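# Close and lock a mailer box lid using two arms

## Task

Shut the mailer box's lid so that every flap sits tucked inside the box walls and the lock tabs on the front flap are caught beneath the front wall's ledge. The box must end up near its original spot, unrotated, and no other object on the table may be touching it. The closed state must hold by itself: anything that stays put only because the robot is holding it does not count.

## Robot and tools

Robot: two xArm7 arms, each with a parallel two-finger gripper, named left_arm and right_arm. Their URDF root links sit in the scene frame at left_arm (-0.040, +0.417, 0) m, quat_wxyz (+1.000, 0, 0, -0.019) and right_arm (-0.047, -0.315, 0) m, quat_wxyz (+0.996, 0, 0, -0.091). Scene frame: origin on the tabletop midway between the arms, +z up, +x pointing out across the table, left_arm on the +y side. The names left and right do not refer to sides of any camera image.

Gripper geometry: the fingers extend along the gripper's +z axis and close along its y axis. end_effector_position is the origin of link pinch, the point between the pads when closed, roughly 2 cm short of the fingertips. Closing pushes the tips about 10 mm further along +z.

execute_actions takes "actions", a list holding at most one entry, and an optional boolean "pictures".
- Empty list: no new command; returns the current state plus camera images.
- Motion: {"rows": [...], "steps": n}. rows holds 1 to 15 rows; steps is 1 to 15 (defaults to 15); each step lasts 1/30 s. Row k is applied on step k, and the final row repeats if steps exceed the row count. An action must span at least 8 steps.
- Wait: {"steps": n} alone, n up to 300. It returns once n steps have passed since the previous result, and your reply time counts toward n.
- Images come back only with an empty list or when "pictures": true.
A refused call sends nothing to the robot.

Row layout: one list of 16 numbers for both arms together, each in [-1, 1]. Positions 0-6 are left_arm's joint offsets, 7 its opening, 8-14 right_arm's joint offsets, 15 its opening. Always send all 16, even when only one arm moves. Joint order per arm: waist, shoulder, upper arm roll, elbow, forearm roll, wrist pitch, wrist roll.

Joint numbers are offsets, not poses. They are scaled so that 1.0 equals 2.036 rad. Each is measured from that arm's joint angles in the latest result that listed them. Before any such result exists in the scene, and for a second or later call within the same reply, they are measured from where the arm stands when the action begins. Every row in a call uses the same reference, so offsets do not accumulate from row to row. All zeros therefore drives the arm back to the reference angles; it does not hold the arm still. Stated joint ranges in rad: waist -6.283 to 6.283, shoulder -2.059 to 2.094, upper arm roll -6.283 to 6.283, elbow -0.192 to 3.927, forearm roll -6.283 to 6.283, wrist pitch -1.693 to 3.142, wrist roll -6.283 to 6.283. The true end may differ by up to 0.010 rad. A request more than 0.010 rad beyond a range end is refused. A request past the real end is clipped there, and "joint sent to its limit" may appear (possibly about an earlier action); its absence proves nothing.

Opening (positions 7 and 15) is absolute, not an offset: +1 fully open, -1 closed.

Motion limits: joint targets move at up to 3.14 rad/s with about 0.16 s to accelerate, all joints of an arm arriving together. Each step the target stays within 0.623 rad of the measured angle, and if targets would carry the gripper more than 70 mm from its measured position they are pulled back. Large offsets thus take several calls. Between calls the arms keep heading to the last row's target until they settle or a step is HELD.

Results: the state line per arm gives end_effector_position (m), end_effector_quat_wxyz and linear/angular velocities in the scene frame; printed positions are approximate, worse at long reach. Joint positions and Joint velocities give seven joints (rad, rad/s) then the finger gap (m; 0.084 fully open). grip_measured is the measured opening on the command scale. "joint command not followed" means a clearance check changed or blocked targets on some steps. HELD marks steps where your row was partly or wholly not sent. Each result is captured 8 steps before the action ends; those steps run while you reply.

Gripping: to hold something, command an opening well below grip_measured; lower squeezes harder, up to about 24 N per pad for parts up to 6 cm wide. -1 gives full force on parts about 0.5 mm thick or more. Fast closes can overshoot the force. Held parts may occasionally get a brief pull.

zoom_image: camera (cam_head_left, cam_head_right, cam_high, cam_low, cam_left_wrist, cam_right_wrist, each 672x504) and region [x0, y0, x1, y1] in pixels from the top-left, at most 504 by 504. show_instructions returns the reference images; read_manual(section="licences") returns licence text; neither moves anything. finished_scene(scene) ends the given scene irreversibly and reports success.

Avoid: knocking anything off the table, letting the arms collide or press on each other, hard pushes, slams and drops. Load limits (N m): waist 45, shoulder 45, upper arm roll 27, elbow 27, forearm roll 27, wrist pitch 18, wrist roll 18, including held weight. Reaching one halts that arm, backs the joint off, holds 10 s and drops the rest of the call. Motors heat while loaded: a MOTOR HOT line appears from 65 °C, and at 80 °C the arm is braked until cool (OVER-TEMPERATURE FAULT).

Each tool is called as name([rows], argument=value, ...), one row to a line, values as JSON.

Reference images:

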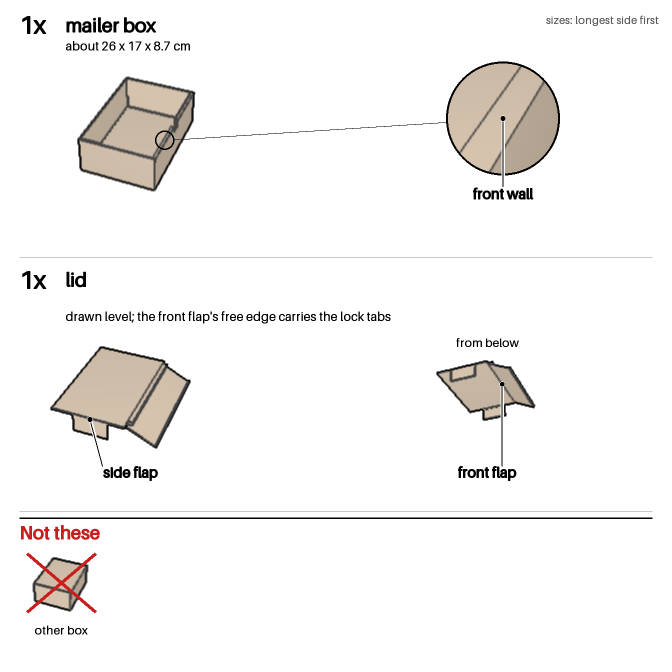

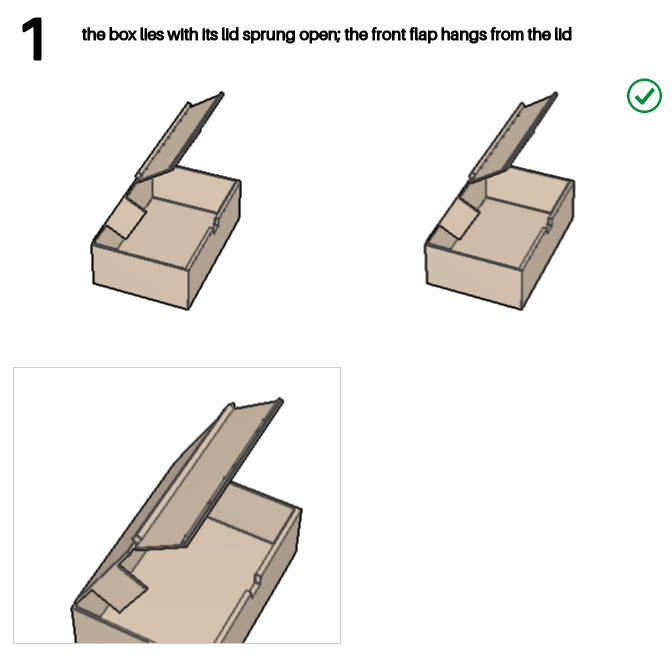

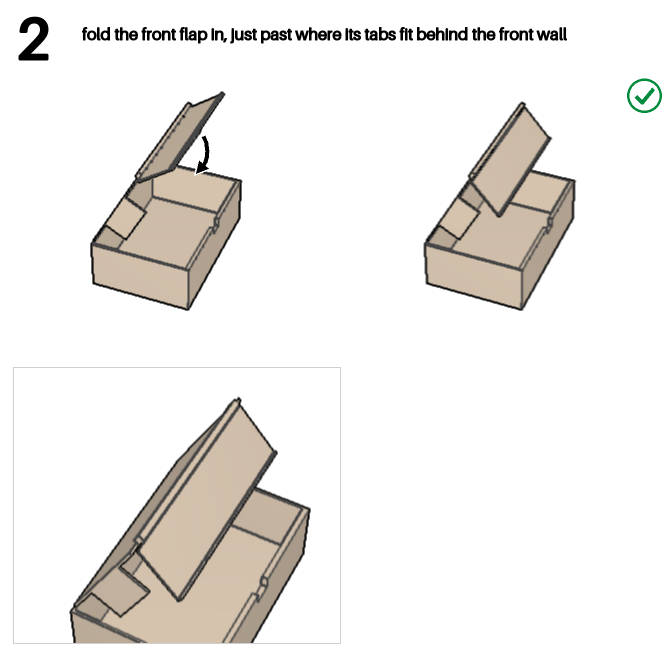

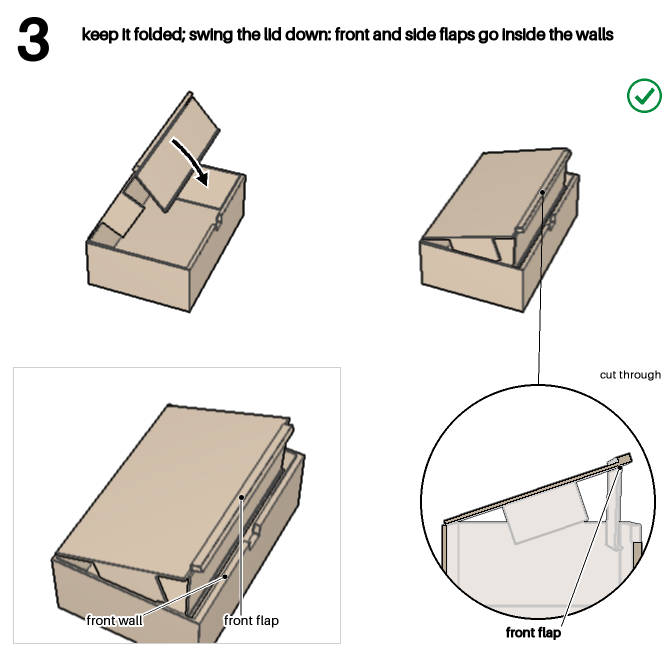

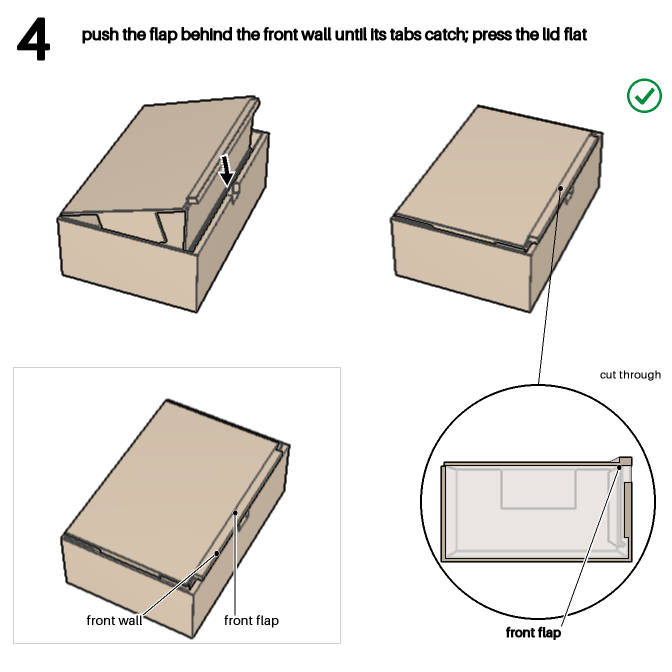

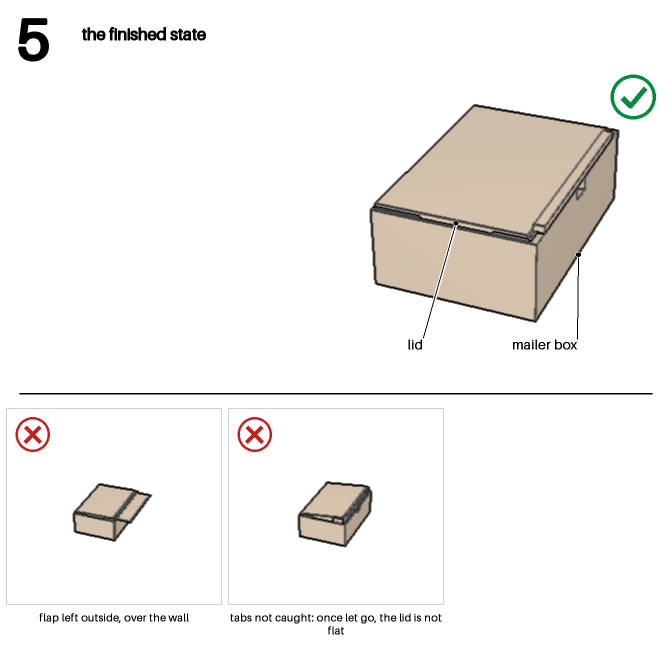

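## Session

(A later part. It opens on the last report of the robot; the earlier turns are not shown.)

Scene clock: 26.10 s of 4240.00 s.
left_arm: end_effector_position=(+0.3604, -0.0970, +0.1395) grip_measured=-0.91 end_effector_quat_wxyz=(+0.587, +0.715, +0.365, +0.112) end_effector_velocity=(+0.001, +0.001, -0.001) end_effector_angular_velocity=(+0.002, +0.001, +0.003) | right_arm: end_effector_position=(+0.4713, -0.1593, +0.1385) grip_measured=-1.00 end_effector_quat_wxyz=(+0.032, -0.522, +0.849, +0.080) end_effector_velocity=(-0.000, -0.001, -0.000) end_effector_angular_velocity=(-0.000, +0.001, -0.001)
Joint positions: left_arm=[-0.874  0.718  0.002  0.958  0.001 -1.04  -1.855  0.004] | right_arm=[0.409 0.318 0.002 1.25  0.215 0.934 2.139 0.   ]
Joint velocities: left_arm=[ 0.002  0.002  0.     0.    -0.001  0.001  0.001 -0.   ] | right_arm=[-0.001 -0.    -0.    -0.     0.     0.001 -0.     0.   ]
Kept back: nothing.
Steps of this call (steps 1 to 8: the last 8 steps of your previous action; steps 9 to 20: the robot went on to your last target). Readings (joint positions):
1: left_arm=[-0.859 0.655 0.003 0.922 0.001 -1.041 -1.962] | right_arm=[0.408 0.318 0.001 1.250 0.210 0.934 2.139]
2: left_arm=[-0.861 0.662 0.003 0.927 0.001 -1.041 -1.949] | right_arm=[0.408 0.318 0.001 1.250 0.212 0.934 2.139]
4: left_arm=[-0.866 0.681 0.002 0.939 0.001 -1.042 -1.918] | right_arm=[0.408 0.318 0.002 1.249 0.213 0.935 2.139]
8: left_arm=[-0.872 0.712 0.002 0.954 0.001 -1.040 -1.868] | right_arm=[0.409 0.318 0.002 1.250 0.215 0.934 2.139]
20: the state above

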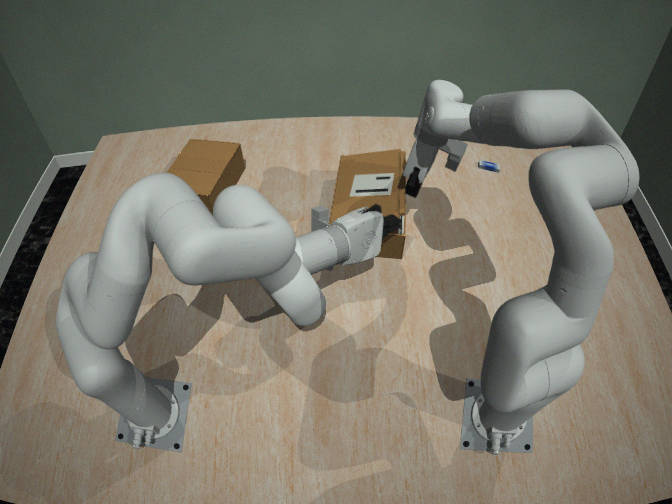

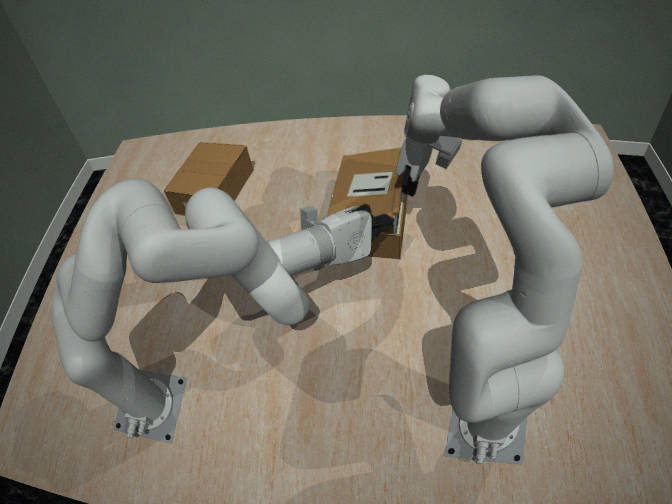

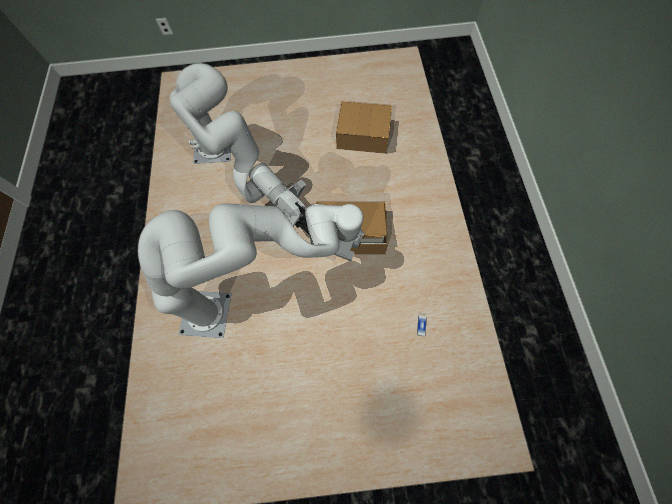

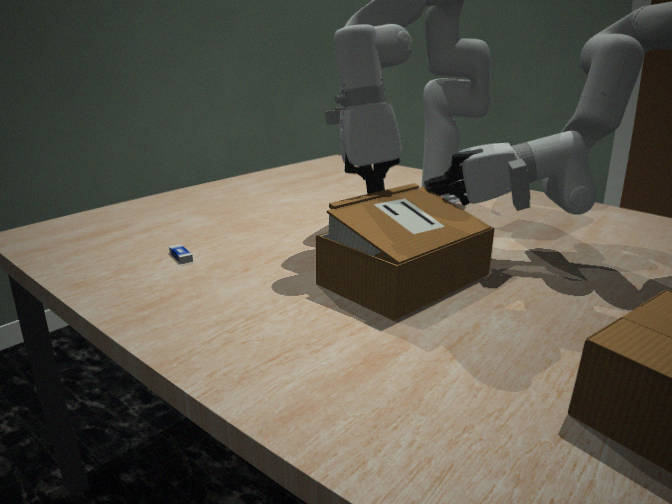

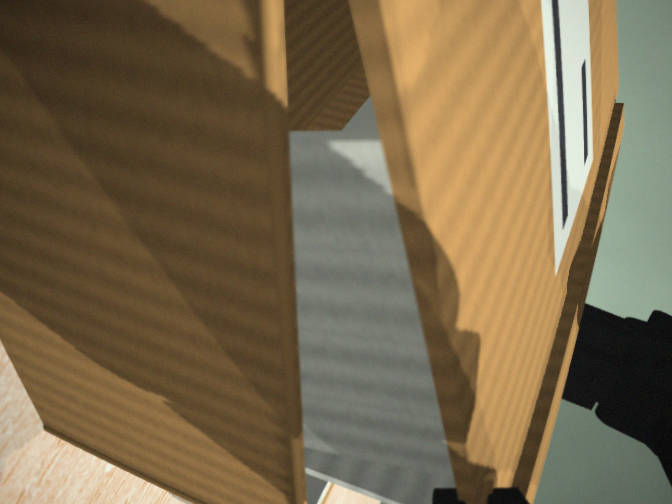

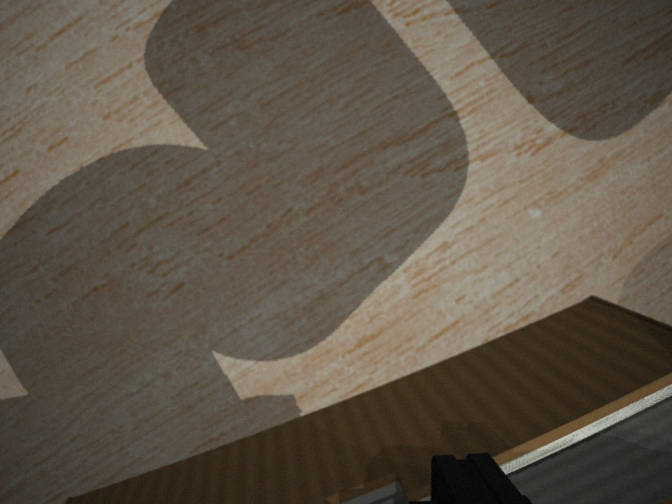

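execute_actions([
  {"rows":[[0,0,0,0,0,0,0,-1,-0.005,-0.03,0,0.04,0,0.07,0,-1],[0,0,0,0,0,0,0,-1,-0.005,-0.03,0,0.04,0,0.07,0,-1],[0,0,0,0,0,0,0,-1,-0.005,-0.03,0,0.04,0,0.07,0,-1],[0,0,0,0,0,0,0,-1,-0.005,-0.03,0,0.04,0,0.07,0,-1],[0,0,0,0,0,0,0,-1,-0.005,-0.03,0,0.04,0,0.07,0,-1],[0,0,0,0,0,0,0,-1,-0.005,-0.03,0,0.04,0,0.07,0,-1],[0,0,0,0,0,0,0,-1,-0.005,-0.03,0,0.04,0,0.07,0,-1],[0,0,0,0,0,0,0,-1,0.055,-0.03,0,0.04,0,0.07,0,-1],[0,0,0,0,0,0,0,-1,0.055,-0.03,0,0.04,0,0.07,0,-1],[0,0,0,0,0,0,0,-1,0.055,-0.03,0,0.04,0,0.07,0,-1],[0,0,0,0,0,0,0,-1,0.055,-0.03,0,0.04,0,0.07,0,-1],[0,0,0,0,0,0,0,-1,0.055,-0.03,0,0.04,0,0.07,0,-1],[0,0,0,0,0,0,0,-1,0.055,-0.03,0,0.04,0,0.07,0,-1],[0,0,0,0,0,0,0,-1,0.055,-0.03,0,0.04,0,0.07,0,-1],[0,0,0,0,0,0,0,-1,0.055,-0.009,0,0.012,0,0.021,0,-1]]},
])

execute_actions([
  {"steps":20},
])

execute_actions([
  {"rows":[[0,0,0,0,0,0,0,-1,-0.005,0,0,0,0,0,0,-1],[0,0,0,0,0,0,0,-1,-0.01,0,0,0,0,0,0,-1],[0,0,0,0,0,0,0,-1,-0.015,0,0,0,0,0,0,-1],[0,0,0,0,0,0,0,-1,-0.02,0,0,0,0,0,0,-1],[0,0,0,0,0,0,0,-1,-0.025,0,0,0,0,0,0,-1],[0,0,0,0,0,0,0,-1,-0.03,0,0,0,0,0,0,-1],[0,0,0,0,0,0,0,-1,-0.035,0,0,0,0,0,0,-1],[0,0,0,0,0,0,0,-1,-0.04,0,0,0,0,0,0,-1],[0,0,0,0,0,0,0,-1,-0.045,0,0,0,0,0,0,-1],[0,0,0,0,0,0,0,-1,-0.05,0,0,0,0,0,0,-1],[0,0,0,0,0,0,0,-1,-0.055,0,0,0,0,0,0,-1]]},
])

execute_actions([
  {"steps":20},
], pictures=true)

zoom_image(camera="cam_head_right", region=[280,120,480,280])

Scene clock: 27.50 s of 4240.00 s.
left_arm: end_effector_position=(+0.3605, -0.0969, +0.1391) grip_measured=-0.91 end_effector_quat_wxyz=(+0.586, +0.715, +0.365, +0.112) end_effector_velocity=(-0.004, -0.002, -0.003) end_effector_angular_velocity=(+0.003, +0.006, -0.007) | right_arm: end_effector_position=(+0.4753, -0.1578, +0.1906) grip_measured=-1.00 end_effector_quat_wxyz=(+0.041, -0.528, +0.844, +0.085) end_effector_velocity=(+0.046, +0.011, +0.234) end_effector_angular_velocity=(+0.086, -0.225, +0.034)
Joint positions: left_arm=[-0.873  0.718  0.002  0.958  0.001 -1.04  -1.855  0.004] | right_arm=[0.4   0.262 0.002 1.325 0.215 1.052 2.139 0.   ]
Joint velocities: left_arm=[-0.002  0.003 -0.005 -0.003  0.001  0.001 -0.    -0.   ] | right_arm=[-0.025 -0.238  0.002  0.306  0.003  0.313  0.     0.   ]
Steps of this call (steps 1 to 15: the robot went on to your last target; steps 16 to 35: nothing new was sent; steps 36 to 42: the first 7 steps of this action). Readings (joint positions):
36: left_arm=[-0.873 0.718 0.002 0.958 0.001 -1.040 -1.855] | right_arm=[0.409 0.317 0.002 1.250 0.215 0.935 2.139]
37: left_arm=[-0.873 0.718 0.002 0.958 0.001 -1.040 -1.855] | right_arm=[0.408 0.316 0.002 1.253 0.215 0.943 2.139]
39: left_arm=[-0.873 0.718 0.002 0.958 0.001 -1.040 -1.855] | right_arm=[0.405 0.299 0.002 1.275 0.215 0.992 2.139]
42: the state above

Scene clock: 28.17 s of 4240.00 s.
left_arm: end_effector_position=(+0.3604, -0.0970, +0.1396) grip_measured=-0.91 end_effector_quat_wxyz=(+0.587, +0.714, +0.364, +0.112) end_effector_velocity=(+0.001, -0.001, +0.002) end_effector_angular_velocity=(-0.004, -0.002, +0.000) | right_arm: end_effector_position=(+0.4516, -0.1002, +0.1564) grip_measured=-1.00 end_effector_quat_wxyz=(+0.029, -0.572, +0.816, +0.084) end_effector_velocity=(+0.002, +0.003, +0.002) end_effector_angular_velocity=(+0.004, -0.014, +0.002)
Joint positions: left_arm=[-0.874  0.718  0.002  0.958  0.001 -1.04  -1.855  0.004] | right_arm=[0.52  0.298 0.002 1.276 0.215 0.978 2.139 0.   ]
Joint velocities: left_arm=[-0.    -0.002  0.     0.002  0.    -0.001 -0.001  0.   ] | right_arm=[ 0.003 -0.003  0.001 -0.002  0.    -0.014 -0.     0.   ]
Kept back: nothing.
Steps of this call (steps 1 to 8: the last 8 steps of your previous action; steps 9 to 20: the robot went on to your last target). Readings (joint positions):
1: left_arm=[-0.874 0.718 0.002 0.958 0.001 -1.040 -1.855] | right_arm=[0.400 0.256 0.002 1.332 0.215 1.060 2.139]
2: left_arm=[-0.874 0.718 0.002 0.958 0.001 -1.040 -1.855] | right_arm=[0.405 0.254 -0.000 1.334 0.215 1.066 2.139]
4: left_arm=[-0.874 0.718 0.002 0.958 0.001 -1.040 -1.855] | right_arm=[0.445 0.256 -0.007 1.331 0.215 1.072 2.139]
8: left_arm=[-0.874 0.718 0.002 0.958 0.001 -1.040 -1.855] | right_arm=[0.516 0.258 0.013 1.329 0.216 1.076 2.139]
20: the state above

Scene clock: 28.40 s of 4240.00 s.
left_arm: end_effector_position=(+0.3603, -0.0973, +0.1397) grip_measured=-0.91 end_effector_quat_wxyz=(+0.587, +0.714, +0.364, +0.112) end_effector_velocity=(-0.010, -0.017, +0.009) end_effector_angular_velocity=(-0.021, -0.007, -0.031) | right_arm: end_effector_position=(+0.4588, -0.1175, +0.1565) grip_measured=-1.00 end_effector_quat_wxyz=(+0.031, -0.557, +0.826, +0.084) end_effector_velocity=(+0.051, -0.123, +0.005) end_effector_angular_velocity=(+0.016, -0.004, -0.254)
Joint positions: left_arm=[-0.874  0.718  0.002  0.958  0.001 -1.04  -1.855  0.004] | right_arm=[0.485 0.298 0.003 1.277 0.216 0.978 2.139 0.   ]
Joint velocities: left_arm=[-0.009  0.001 -0.018  0.024  0.009  0.003  0.002 -0.012] | right_arm=[-0.269 -0.004  0.02   0.005  0.009  0.001 -0.     0.   ]
Steps of this call (steps 1 to 7: the first 7 steps of this action). Readings (joint positions):
1: left_arm=[-0.874 0.718 0.002 0.958 0.001 -1.040 -1.855] | right_arm=[0.520 0.298 0.002 1.276 0.215 0.977 2.139]
2: left_arm=[-0.874 0.718 0.002 0.958 0.001 -1.040 -1.855] | right_arm=[0.519 0.298 0.003 1.276 0.215 0.977 2.139]
4: left_arm=[-0.874 0.718 0.002 0.958 0.001 -1.040 -1.855] | right_arm=[0.510 0.298 0.004 1.276 0.215 0.978 2.139]
7: the state above

Scene clock: 29.07 s of 4240.00 s.
left_arm: end_effector_position=(+0.3604, -0.0971, +0.1396) grip_measured=-0.94 end_effector_quat_wxyz=(+0.587, +0.714, +0.364, +0.112) end_effector_velocity=(+0.000, +0.000, -0.000) end_effector_angular_velocity=(+0.001, -0.000, +0.000) | right_arm: end_effector_position=(+0.4723, -0.1571, +0.1563) grip_measured=-1.00 end_effector_quat_wxyz=(+0.034, -0.525, +0.846, +0.083) end_effector_velocity=(+0.000, -0.000, +0.000) end_effector_angular_velocity=(+0.001, +0.001, -0.003)
Joint positions: left_arm=[-0.874  0.718  0.002  0.958  0.001 -1.04  -1.855  0.003] | right_arm=[0.409 0.298 0.002 1.276 0.215 0.978 2.139 0.   ]
Joint velocities: left_arm=[-0.     0.     0.001  0.     0.     0.001  0.    -0.   ] | right_arm=[-0.001  0.001 -0.     0.001  0.001  0.001  0.001  0.   ]
Kept back: nothing.
Steps of this call (steps 1 to 8: the last 8 steps of your previous action; steps 9 to 20: the robot went on to your last target). Readings (joint positions):
1: left_arm=[-0.874 0.718 0.001 0.959 0.001 -1.040 -1.855] | right_arm=[0.476 0.298 0.003 1.277 0.215 0.978 2.139]
2: left_arm=[-0.874 0.718 0.001 0.959 0.002 -1.040 -1.855] | right_arm=[0.466 0.298 0.003 1.277 0.215 0.978 2.139]
4: left_arm=[-0.874 0.718 0.001 0.959 0.002 -1.040 -1.855] | right_arm=[0.446 0.298 0.002 1.277 0.215 0.978 2.139]
8: left_arm=[-0.874 0.718 0.002 0.958 0.001 -1.040 -1.855] | right_arm=[0.414 0.298 -0.001 1.276 0.215 0.978 2.139]
20: the state above

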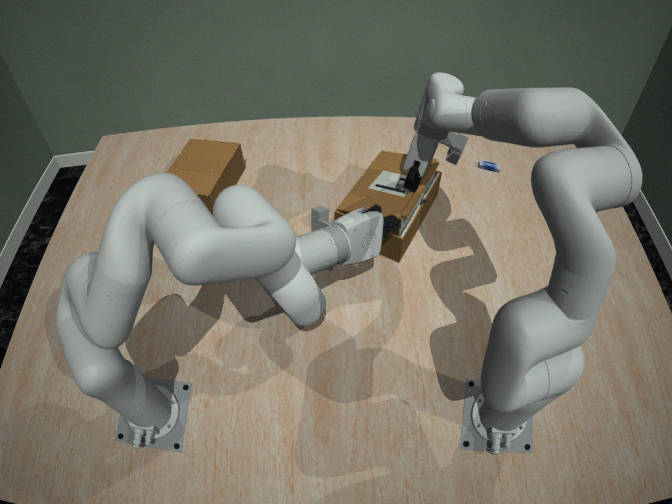

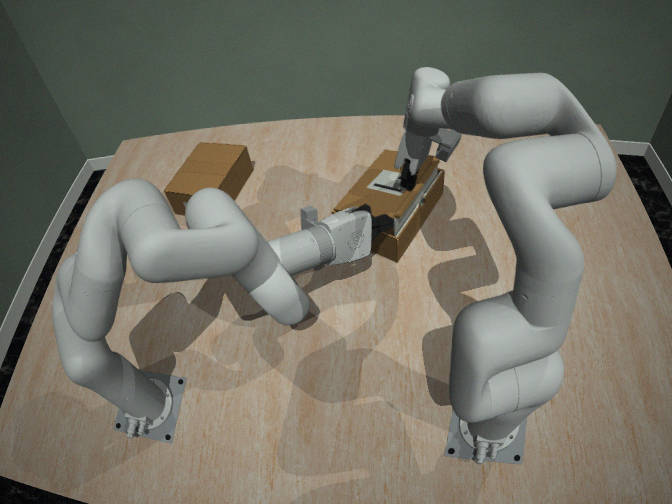

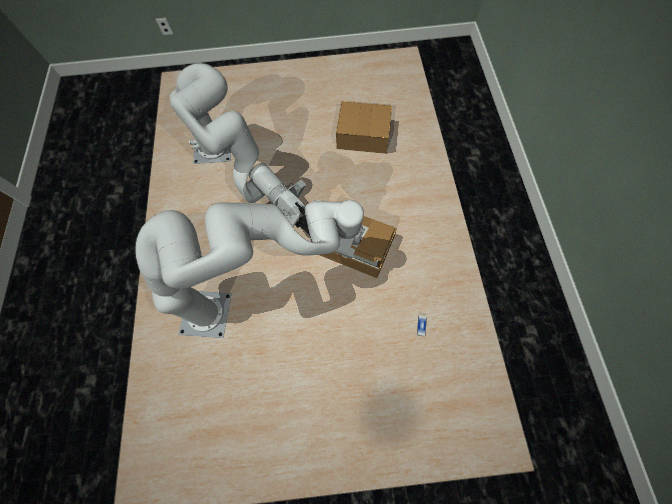

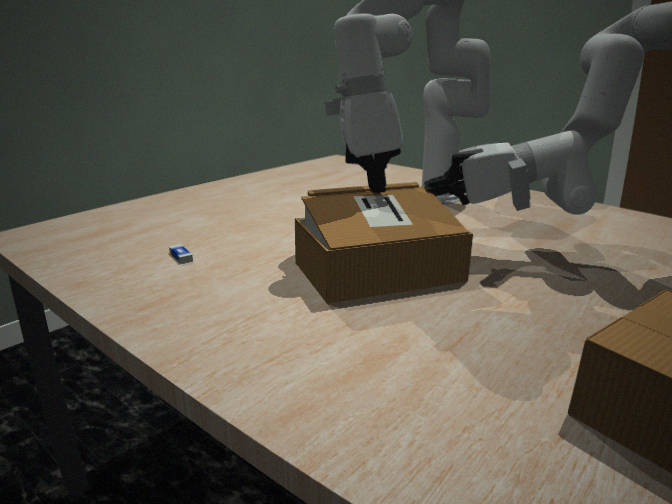

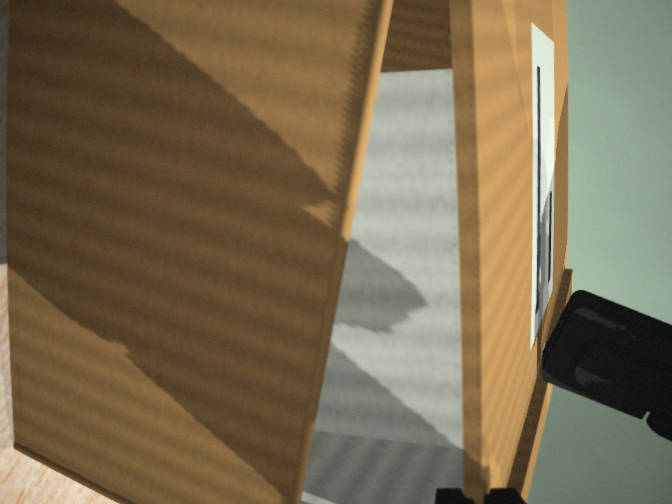

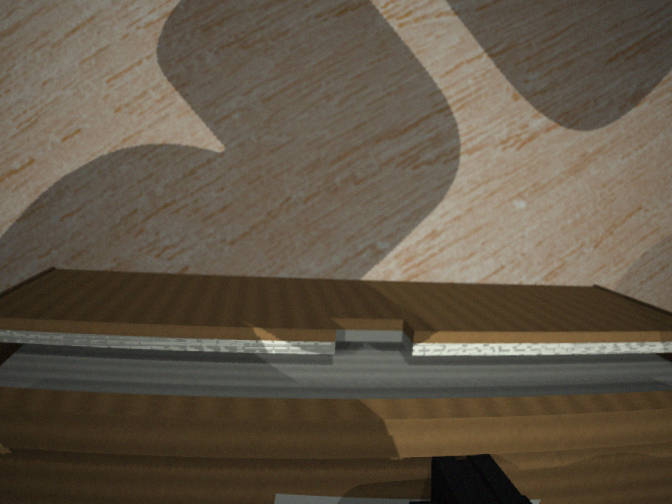

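Region (280, 120, 480, 280) of cam_head_right's 672x504 image, scaled by 2.520, with more detail than that image has; it fills the top 403 rows of this view, and the rest is white.

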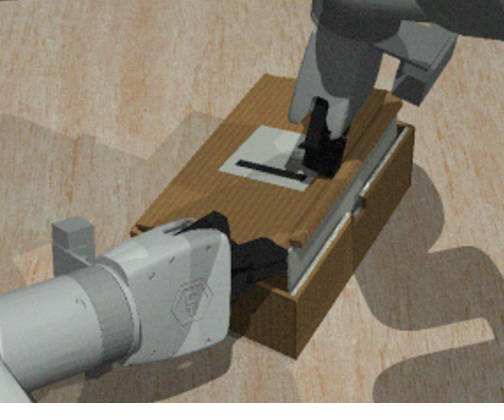

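Restored. Withdraw left, press down 5 cm, lift.

execute_actions([
  {"rows":[[0,0,0,0,0,0,0,-0.5,0,0,0,0,0,0,0,-1],[0,0,0,0,0,0,0,-0.5,0,0,0,0,0,0,0,-1],[0,0,0,0,0,0,0,-0.5,0,0,0,0,0,0,0,-1],[0,0,0,0,0,0,0,-0.5,0,0,0,0,0,0,0,-1],[0,-0.039,0,-0.117,0,-0.086,0,-0.5,0,0,0,0,0,0,0,-1]]},
])

execute_actions([
  {"steps":12},
])

execute_actions([
  {"rows":[[0,0,0,0,0,0,0,-0.5,0,0.03,0,-0.035,0,-0.066,0,-1]]},
])

execute_actions([
  {"steps":15},
])

execute_actions([
  {"rows":[[0,0,0,0,0,0,0,-0.5,0,-0.04,0,0.05,0,0.09,0,-1]]},
])

execute_actions([
  {"steps":20},
], pictures=true)

Scene clock: 29.80 s of 4240.00 s.
left_arm: end_effector_position=(+0.3565, -0.0913, +0.1407) grip_measured=-0.53 end_effector_quat_wxyz=(+0.589, +0.713, +0.364, +0.113) end_effector_velocity=(-0.139, +0.172, +0.017) end_effector_angular_velocity=(-0.091, -0.065, -0.006) | right_arm: end_effector_position=(+0.4724, -0.1571, +0.1564) grip_measured=-1.00 end_effector_quat_wxyz=(+0.034, -0.525, +0.846, +0.083) end_effector_velocity=(-0.000, -0.000, -0.000) end_effector_angular_velocity=(-0.000, +0.001, +0.000)
Joint positions: left_arm=[-0.873  0.709  0.002  0.932  0.001 -1.062 -1.855  0.021] | right_arm=[0.408 0.298 0.002 1.276 0.215 0.978 2.139 0.   ]
Joint velocities: left_arm=[-0.002 -0.29  -0.004 -0.816  0.001 -0.637 -0.001  0.01 ] | right_arm=[-0.001  0.     0.    -0.     0.     0.001 -0.     0.   ]
Steps of this call (steps 1 to 15: the robot went on to your last target; steps 16 to 22: the first 7 steps of this action). Readings (joint positions):
16: left_arm=[-0.874 0.718 0.002 0.958 0.001 -1.040 -1.855] | right_arm=[0.408 0.298 0.002 1.276 0.215 0.978 2.139]
17: left_arm=[-0.874 0.718 0.002 0.958 0.001 -1.040 -1.855] | right_arm=[0.408 0.298 0.002 1.276 0.215 0.978 2.139]
19: left_arm=[-0.873 0.718 0.002 0.958 0.001 -1.040 -1.855] | right_arm=[0.408 0.298 0.002 1.276 0.215 0.978 2.139]
22: the state above

Scene clock: 30.20 s of 4240.00 s.
left_arm: end_effector_position=(+0.3196, -0.0446, +0.1413) grip_measured=-0.52 end_effector_quat_wxyz=(+0.593, +0.710, +0.362, +0.113) end_effector_velocity=(-0.002, +0.004, -0.001) end_effector_angular_velocity=(+0.000, +0.002, +0.003) | right_arm: end_effector_position=(+0.4723, -0.1571, +0.1563) grip_measured=-1.00 end_effector_quat_wxyz=(+0.034, -0.525, +0.846, +0.083) end_effector_velocity=(-0.000, +0.000, +0.001) end_effector_angular_velocity=(+0.000, -0.001, +0.000)
Joint positions: left_arm=[-0.874  0.639  0.002  0.722  0.001 -1.214 -1.855  0.021] | right_arm=[0.409 0.298 0.002 1.276 0.215 0.978 2.139 0.   ]
Joint velocities: left_arm=[ 0.001 -0.002  0.    -0.014 -0.002 -0.01  -0.001  0.   ] | right_arm=[ 0.    -0.001 -0.    -0.     0.     0.    -0.     0.   ]
Kept back: nothing.
Steps of this call (steps 1 to 8: the last 8 steps of your previous action; steps 9 to 12: the robot went on to your last target). Readings (joint positions):
1: left_arm=[-0.873 0.696 0.002 0.896 0.001 -1.089 -1.855] | right_arm=[0.408 0.298 0.002 1.276 0.215 0.978 2.139]
2: left_arm=[-0.873 0.681 0.002 0.851 0.001 -1.121 -1.855] | right_arm=[0.408 0.298 0.002 1.276 0.215 0.978 2.139]
4: left_arm=[-0.873 0.656 0.002 0.770 0.001 -1.175 -1.855] | right_arm=[0.409 0.298 0.002 1.276 0.215 0.978 2.139]
8: left_arm=[-0.874 0.641 0.002 0.726 0.001 -1.210 -1.855] | right_arm=[0.409 0.298 0.002 1.276 0.215 0.978 2.139]
12: the state above

Scene clock: 30.43 s of 4240.00 s.
left_arm: end_effector_position=(+0.3196, -0.0446, +0.1414) grip_measured=-0.52 end_effector_quat_wxyz=(+0.594, +0.710, +0.362, +0.114) end_effector_velocity=(+0.000, -0.000, -0.000) end_effector_angular_velocity=(+0.001, +0.001, +0.000) | right_arm: end_effector_position=(+0.4710, -0.1625, +0.1127) grip_measured=-1.00 end_effector_quat_wxyz=(+0.031, -0.517, +0.852, +0.076) end_effector_velocity=(+0.125, +0.034, +0.123) end_effector_angular_velocity=(+0.079, -0.509, -0.016)
Joint positions: left_arm=[-0.874  0.639  0.002  0.722  0.001 -1.214 -1.855  0.021] | right_arm=[0.408 0.35  0.002 1.217 0.216 0.866 2.139 0.   ]
Joint velocities: left_arm=[-0.    -0.     0.     0.    -0.     0.002 -0.    -0.   ] | right_arm=[ 0.013 -0.128  0.024  0.079 -0.004 -0.314  0.002  0.   ]
Steps of this call (steps 1 to 7: the first 7 steps of this action). Readings (joint positions):
1: left_arm=[-0.874 0.639 0.002 0.722 0.001 -1.215 -1.855] | right_arm=[0.409 0.298 0.002 1.276 0.215 0.977 2.139]
2: left_arm=[-0.874 0.639 0.002 0.722 0.001 -1.215 -1.855] | right_arm=[0.409 0.300 0.002 1.274 0.215 0.969 2.139]
4: left_arm=[-0.874 0.639 0.002 0.722 0.001 -1.214 -1.855] | right_arm=[0.409 0.318 0.002 1.254 0.215 0.922 2.139]
7: the state above

Scene clock: 30.93 s of 4240.00 s.
left_arm: end_effector_position=(+0.3196, -0.0446, +0.1413) grip_measured=-0.52 end_effector_quat_wxyz=(+0.593, +0.710, +0.362, +0.113) end_effector_velocity=(-0.001, -0.001, -0.000) end_effector_angular_velocity=(-0.001, +0.001, -0.002) | right_arm: end_effector_position=(+0.4742, -0.1623, +0.1122) grip_measured=-1.00 end_effector_quat_wxyz=(+0.039, -0.517, +0.852, +0.072) end_effector_velocity=(+0.000, -0.001, +0.000) end_effector_angular_velocity=(-0.001, -0.001, +0.000)
Joint positions: left_arm=[-0.874  0.639  0.002  0.722  0.001 -1.214 -1.855  0.021] | right_arm=[0.409 0.35  0.003 1.211 0.215 0.843 2.139 0.   ]
Joint velocities: left_arm=[-0.001 -0.    -0.001 -0.001  0.001 -0.001 -0.001 -0.   ] | right_arm=[-0.001 -0.    -0.001 -0.    -0.001 -0.    -0.001  0.   ]
Kept back: nothing.
Steps of this call (steps 1 to 8: the last 8 steps of your previous action; steps 9 to 15: the robot went on to your last target). Readings (joint positions):
1: left_arm=[-0.874 0.639 0.002 0.722 0.001 -1.214 -1.855] | right_arm=[0.409 0.350 0.003 1.217 0.215 0.857 2.139]
2: left_arm=[-0.874 0.639 0.002 0.722 0.001 -1.214 -1.855] | right_arm=[0.409 0.351 0.003 1.215 0.215 0.853 2.139]
4: left_arm=[-0.874 0.639 0.002 0.722 0.001 -1.214 -1.855] | right_arm=[0.409 0.351 0.003 1.214 0.215 0.848 2.139]
8: left_arm=[-0.874 0.639 0.002 0.722 0.001 -1.214 -1.855] | right_arm=[0.409 0.350 0.003 1.212 0.215 0.845 2.139]
15: the state above

Scene clock: 31.17 s of 4240.00 s.
left_arm: end_effector_position=(+0.3196, -0.0446, +0.1413) grip_measured=-0.52 end_effector_quat_wxyz=(+0.593, +0.710, +0.362, +0.113) end_effector_velocity=(+0.001, +0.000, +0.000) end_effector_angular_velocity=(+0.000, -0.001, +0.002) | right_arm: end_effector_position=(+0.4732, -0.1575, +0.1628) grip_measured=-1.00 end_effector_quat_wxyz=(+0.036, -0.526, +0.846, +0.082) end_effector_velocity=(+0.106, +0.061, +0.404) end_effector_angular_velocity=(+0.170, -0.438, +0.108)
Joint positions: left_arm=[-0.874  0.639  0.002  0.722  0.001 -1.214 -1.855  0.021] | right_arm=[0.408 0.291 0.001 1.285 0.214 0.99  2.139 0.   ]
Joint velocities: left_arm=[ 0.     0.     0.001  0.001 -0.002  0.     0.    -0.   ] | right_arm=[ 0.007 -0.409  0.018  0.532  0.006  0.488  0.001  0.   ]
Steps of this call (steps 1 to 7: the first 7 steps of this action). Readings (joint positions):
1: left_arm=[-0.874 0.639 0.002 0.722 0.001 -1.214 -1.855] | right_arm=[0.409 0.350 0.003 1.211 0.215 0.844 2.139]
2: left_arm=[-0.874 0.639 0.002 0.722 0.001 -1.214 -1.855] | right_arm=[0.409 0.348 0.003 1.214 0.215 0.850 2.139]
4: left_arm=[-0.874 0.639 0.002 0.722 0.001 -1.214 -1.855] | right_arm=[0.408 0.336 0.001 1.229 0.214 0.904 2.139]
7: the state above

Scene clock: 31.83 s of 4240.00 s.
left_arm: end_effector_position=(+0.3196, -0.0446, +0.1413) grip_measured=-0.52 end_effector_quat_wxyz=(+0.593, +0.710, +0.362, +0.113) end_effector_velocity=(+0.000, +0.000, +0.000) end_effector_angular_velocity=(-0.001, -0.001, +0.000) | right_arm: end_effector_position=(+0.4754, -0.1536, +0.1837) grip_measured=-1.00 end_effector_quat_wxyz=(+0.043, -0.530, +0.843, +0.083) end_effector_velocity=(+0.001, -0.000, +0.001) end_effector_angular_velocity=(+0.001, -0.002, -0.001)
Joint positions: left_arm=[-0.874  0.639  0.002  0.722  0.001 -1.214 -1.855  0.021] | right_arm=[0.409 0.269 0.003 1.312 0.215 1.026 2.139 0.   ]
Joint velocities: left_arm=[ 0.    -0.     0.     0.     0.    -0.001  0.    -0.   ] | right_arm=[-0.001 -0.     0.     0.002  0.001 -0.    -0.     0.   ]
Kept back: nothing.
Steps of this call (steps 1 to 8: the last 8 steps of your previous action; steps 9 to 20: the robot went on to your last target). Readings (joint positions):
1: left_arm=[-0.874 0.639 0.002 0.722 0.001 -1.214 -1.855] | right_arm=[0.408 0.279 0.001 1.299 0.215 1.003 2.139]
2: left_arm=[-0.874 0.639 0.002 0.722 0.001 -1.214 -1.855] | right_arm=[0.408 0.273 0.002 1.307 0.215 1.011 2.139]
4: left_arm=[-0.874 0.639 0.002 0.722 0.001 -1.214 -1.855] | right_arm=[0.409 0.270 0.002 1.310 0.215 1.021 2.139]
8: left_arm=[-0.874 0.639 0.002 0.722 0.001 -1.214 -1.855] | right_arm=[0.409 0.272 0.002 1.308 0.215 1.026 2.139]
20: the state above

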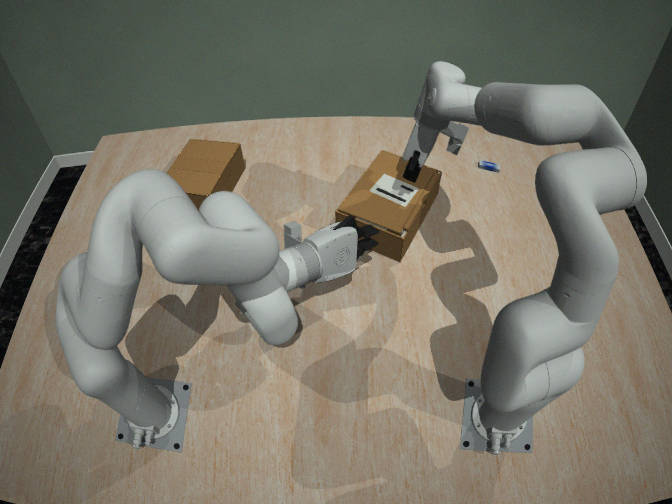

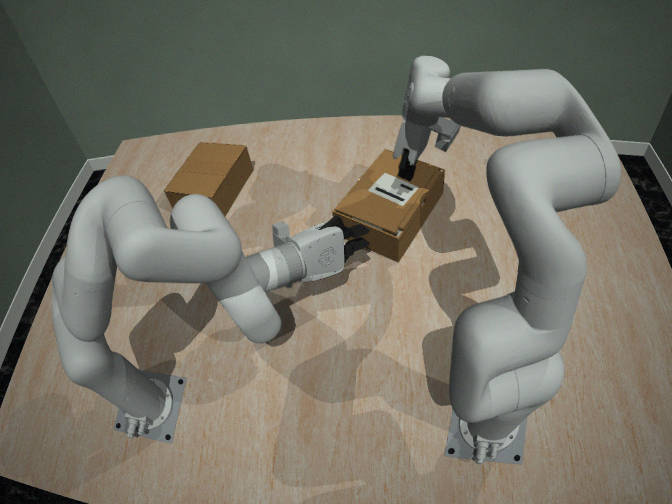

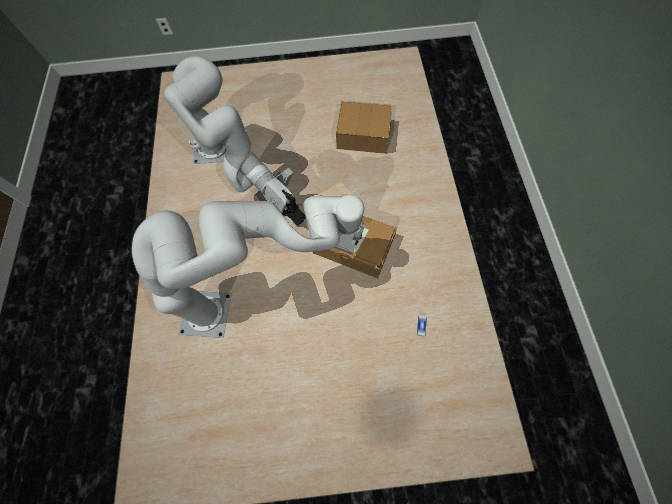

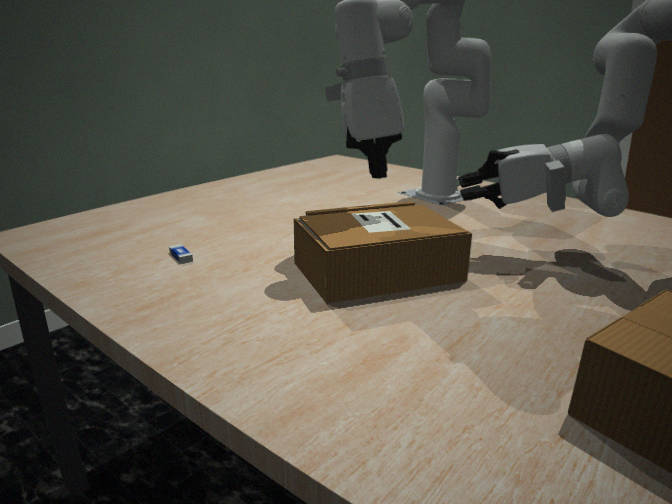

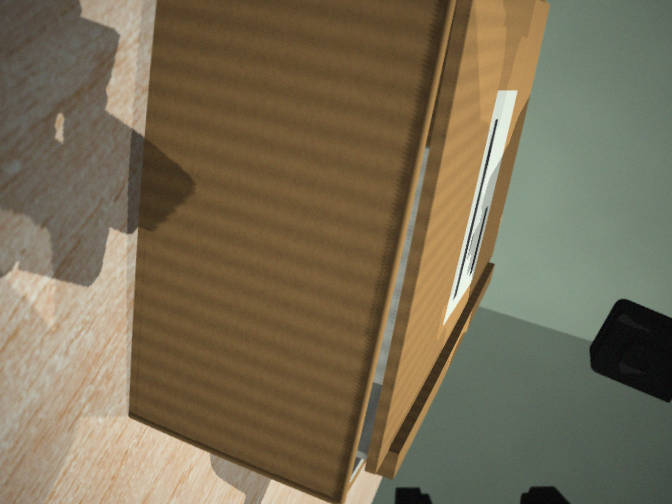

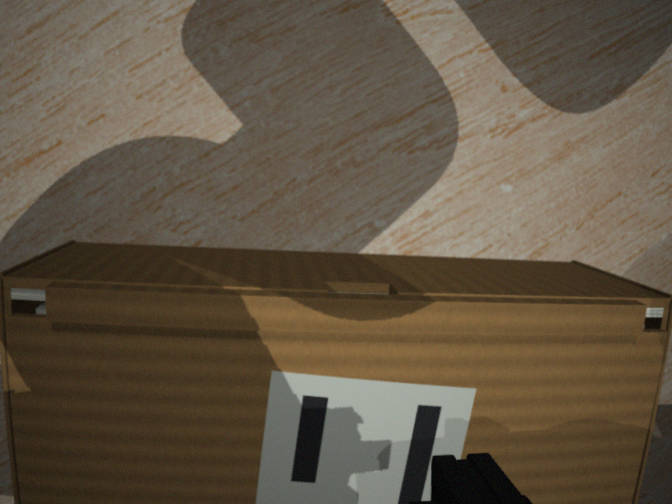

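finished_scene(scene=1)

The scene is finished: the task was done.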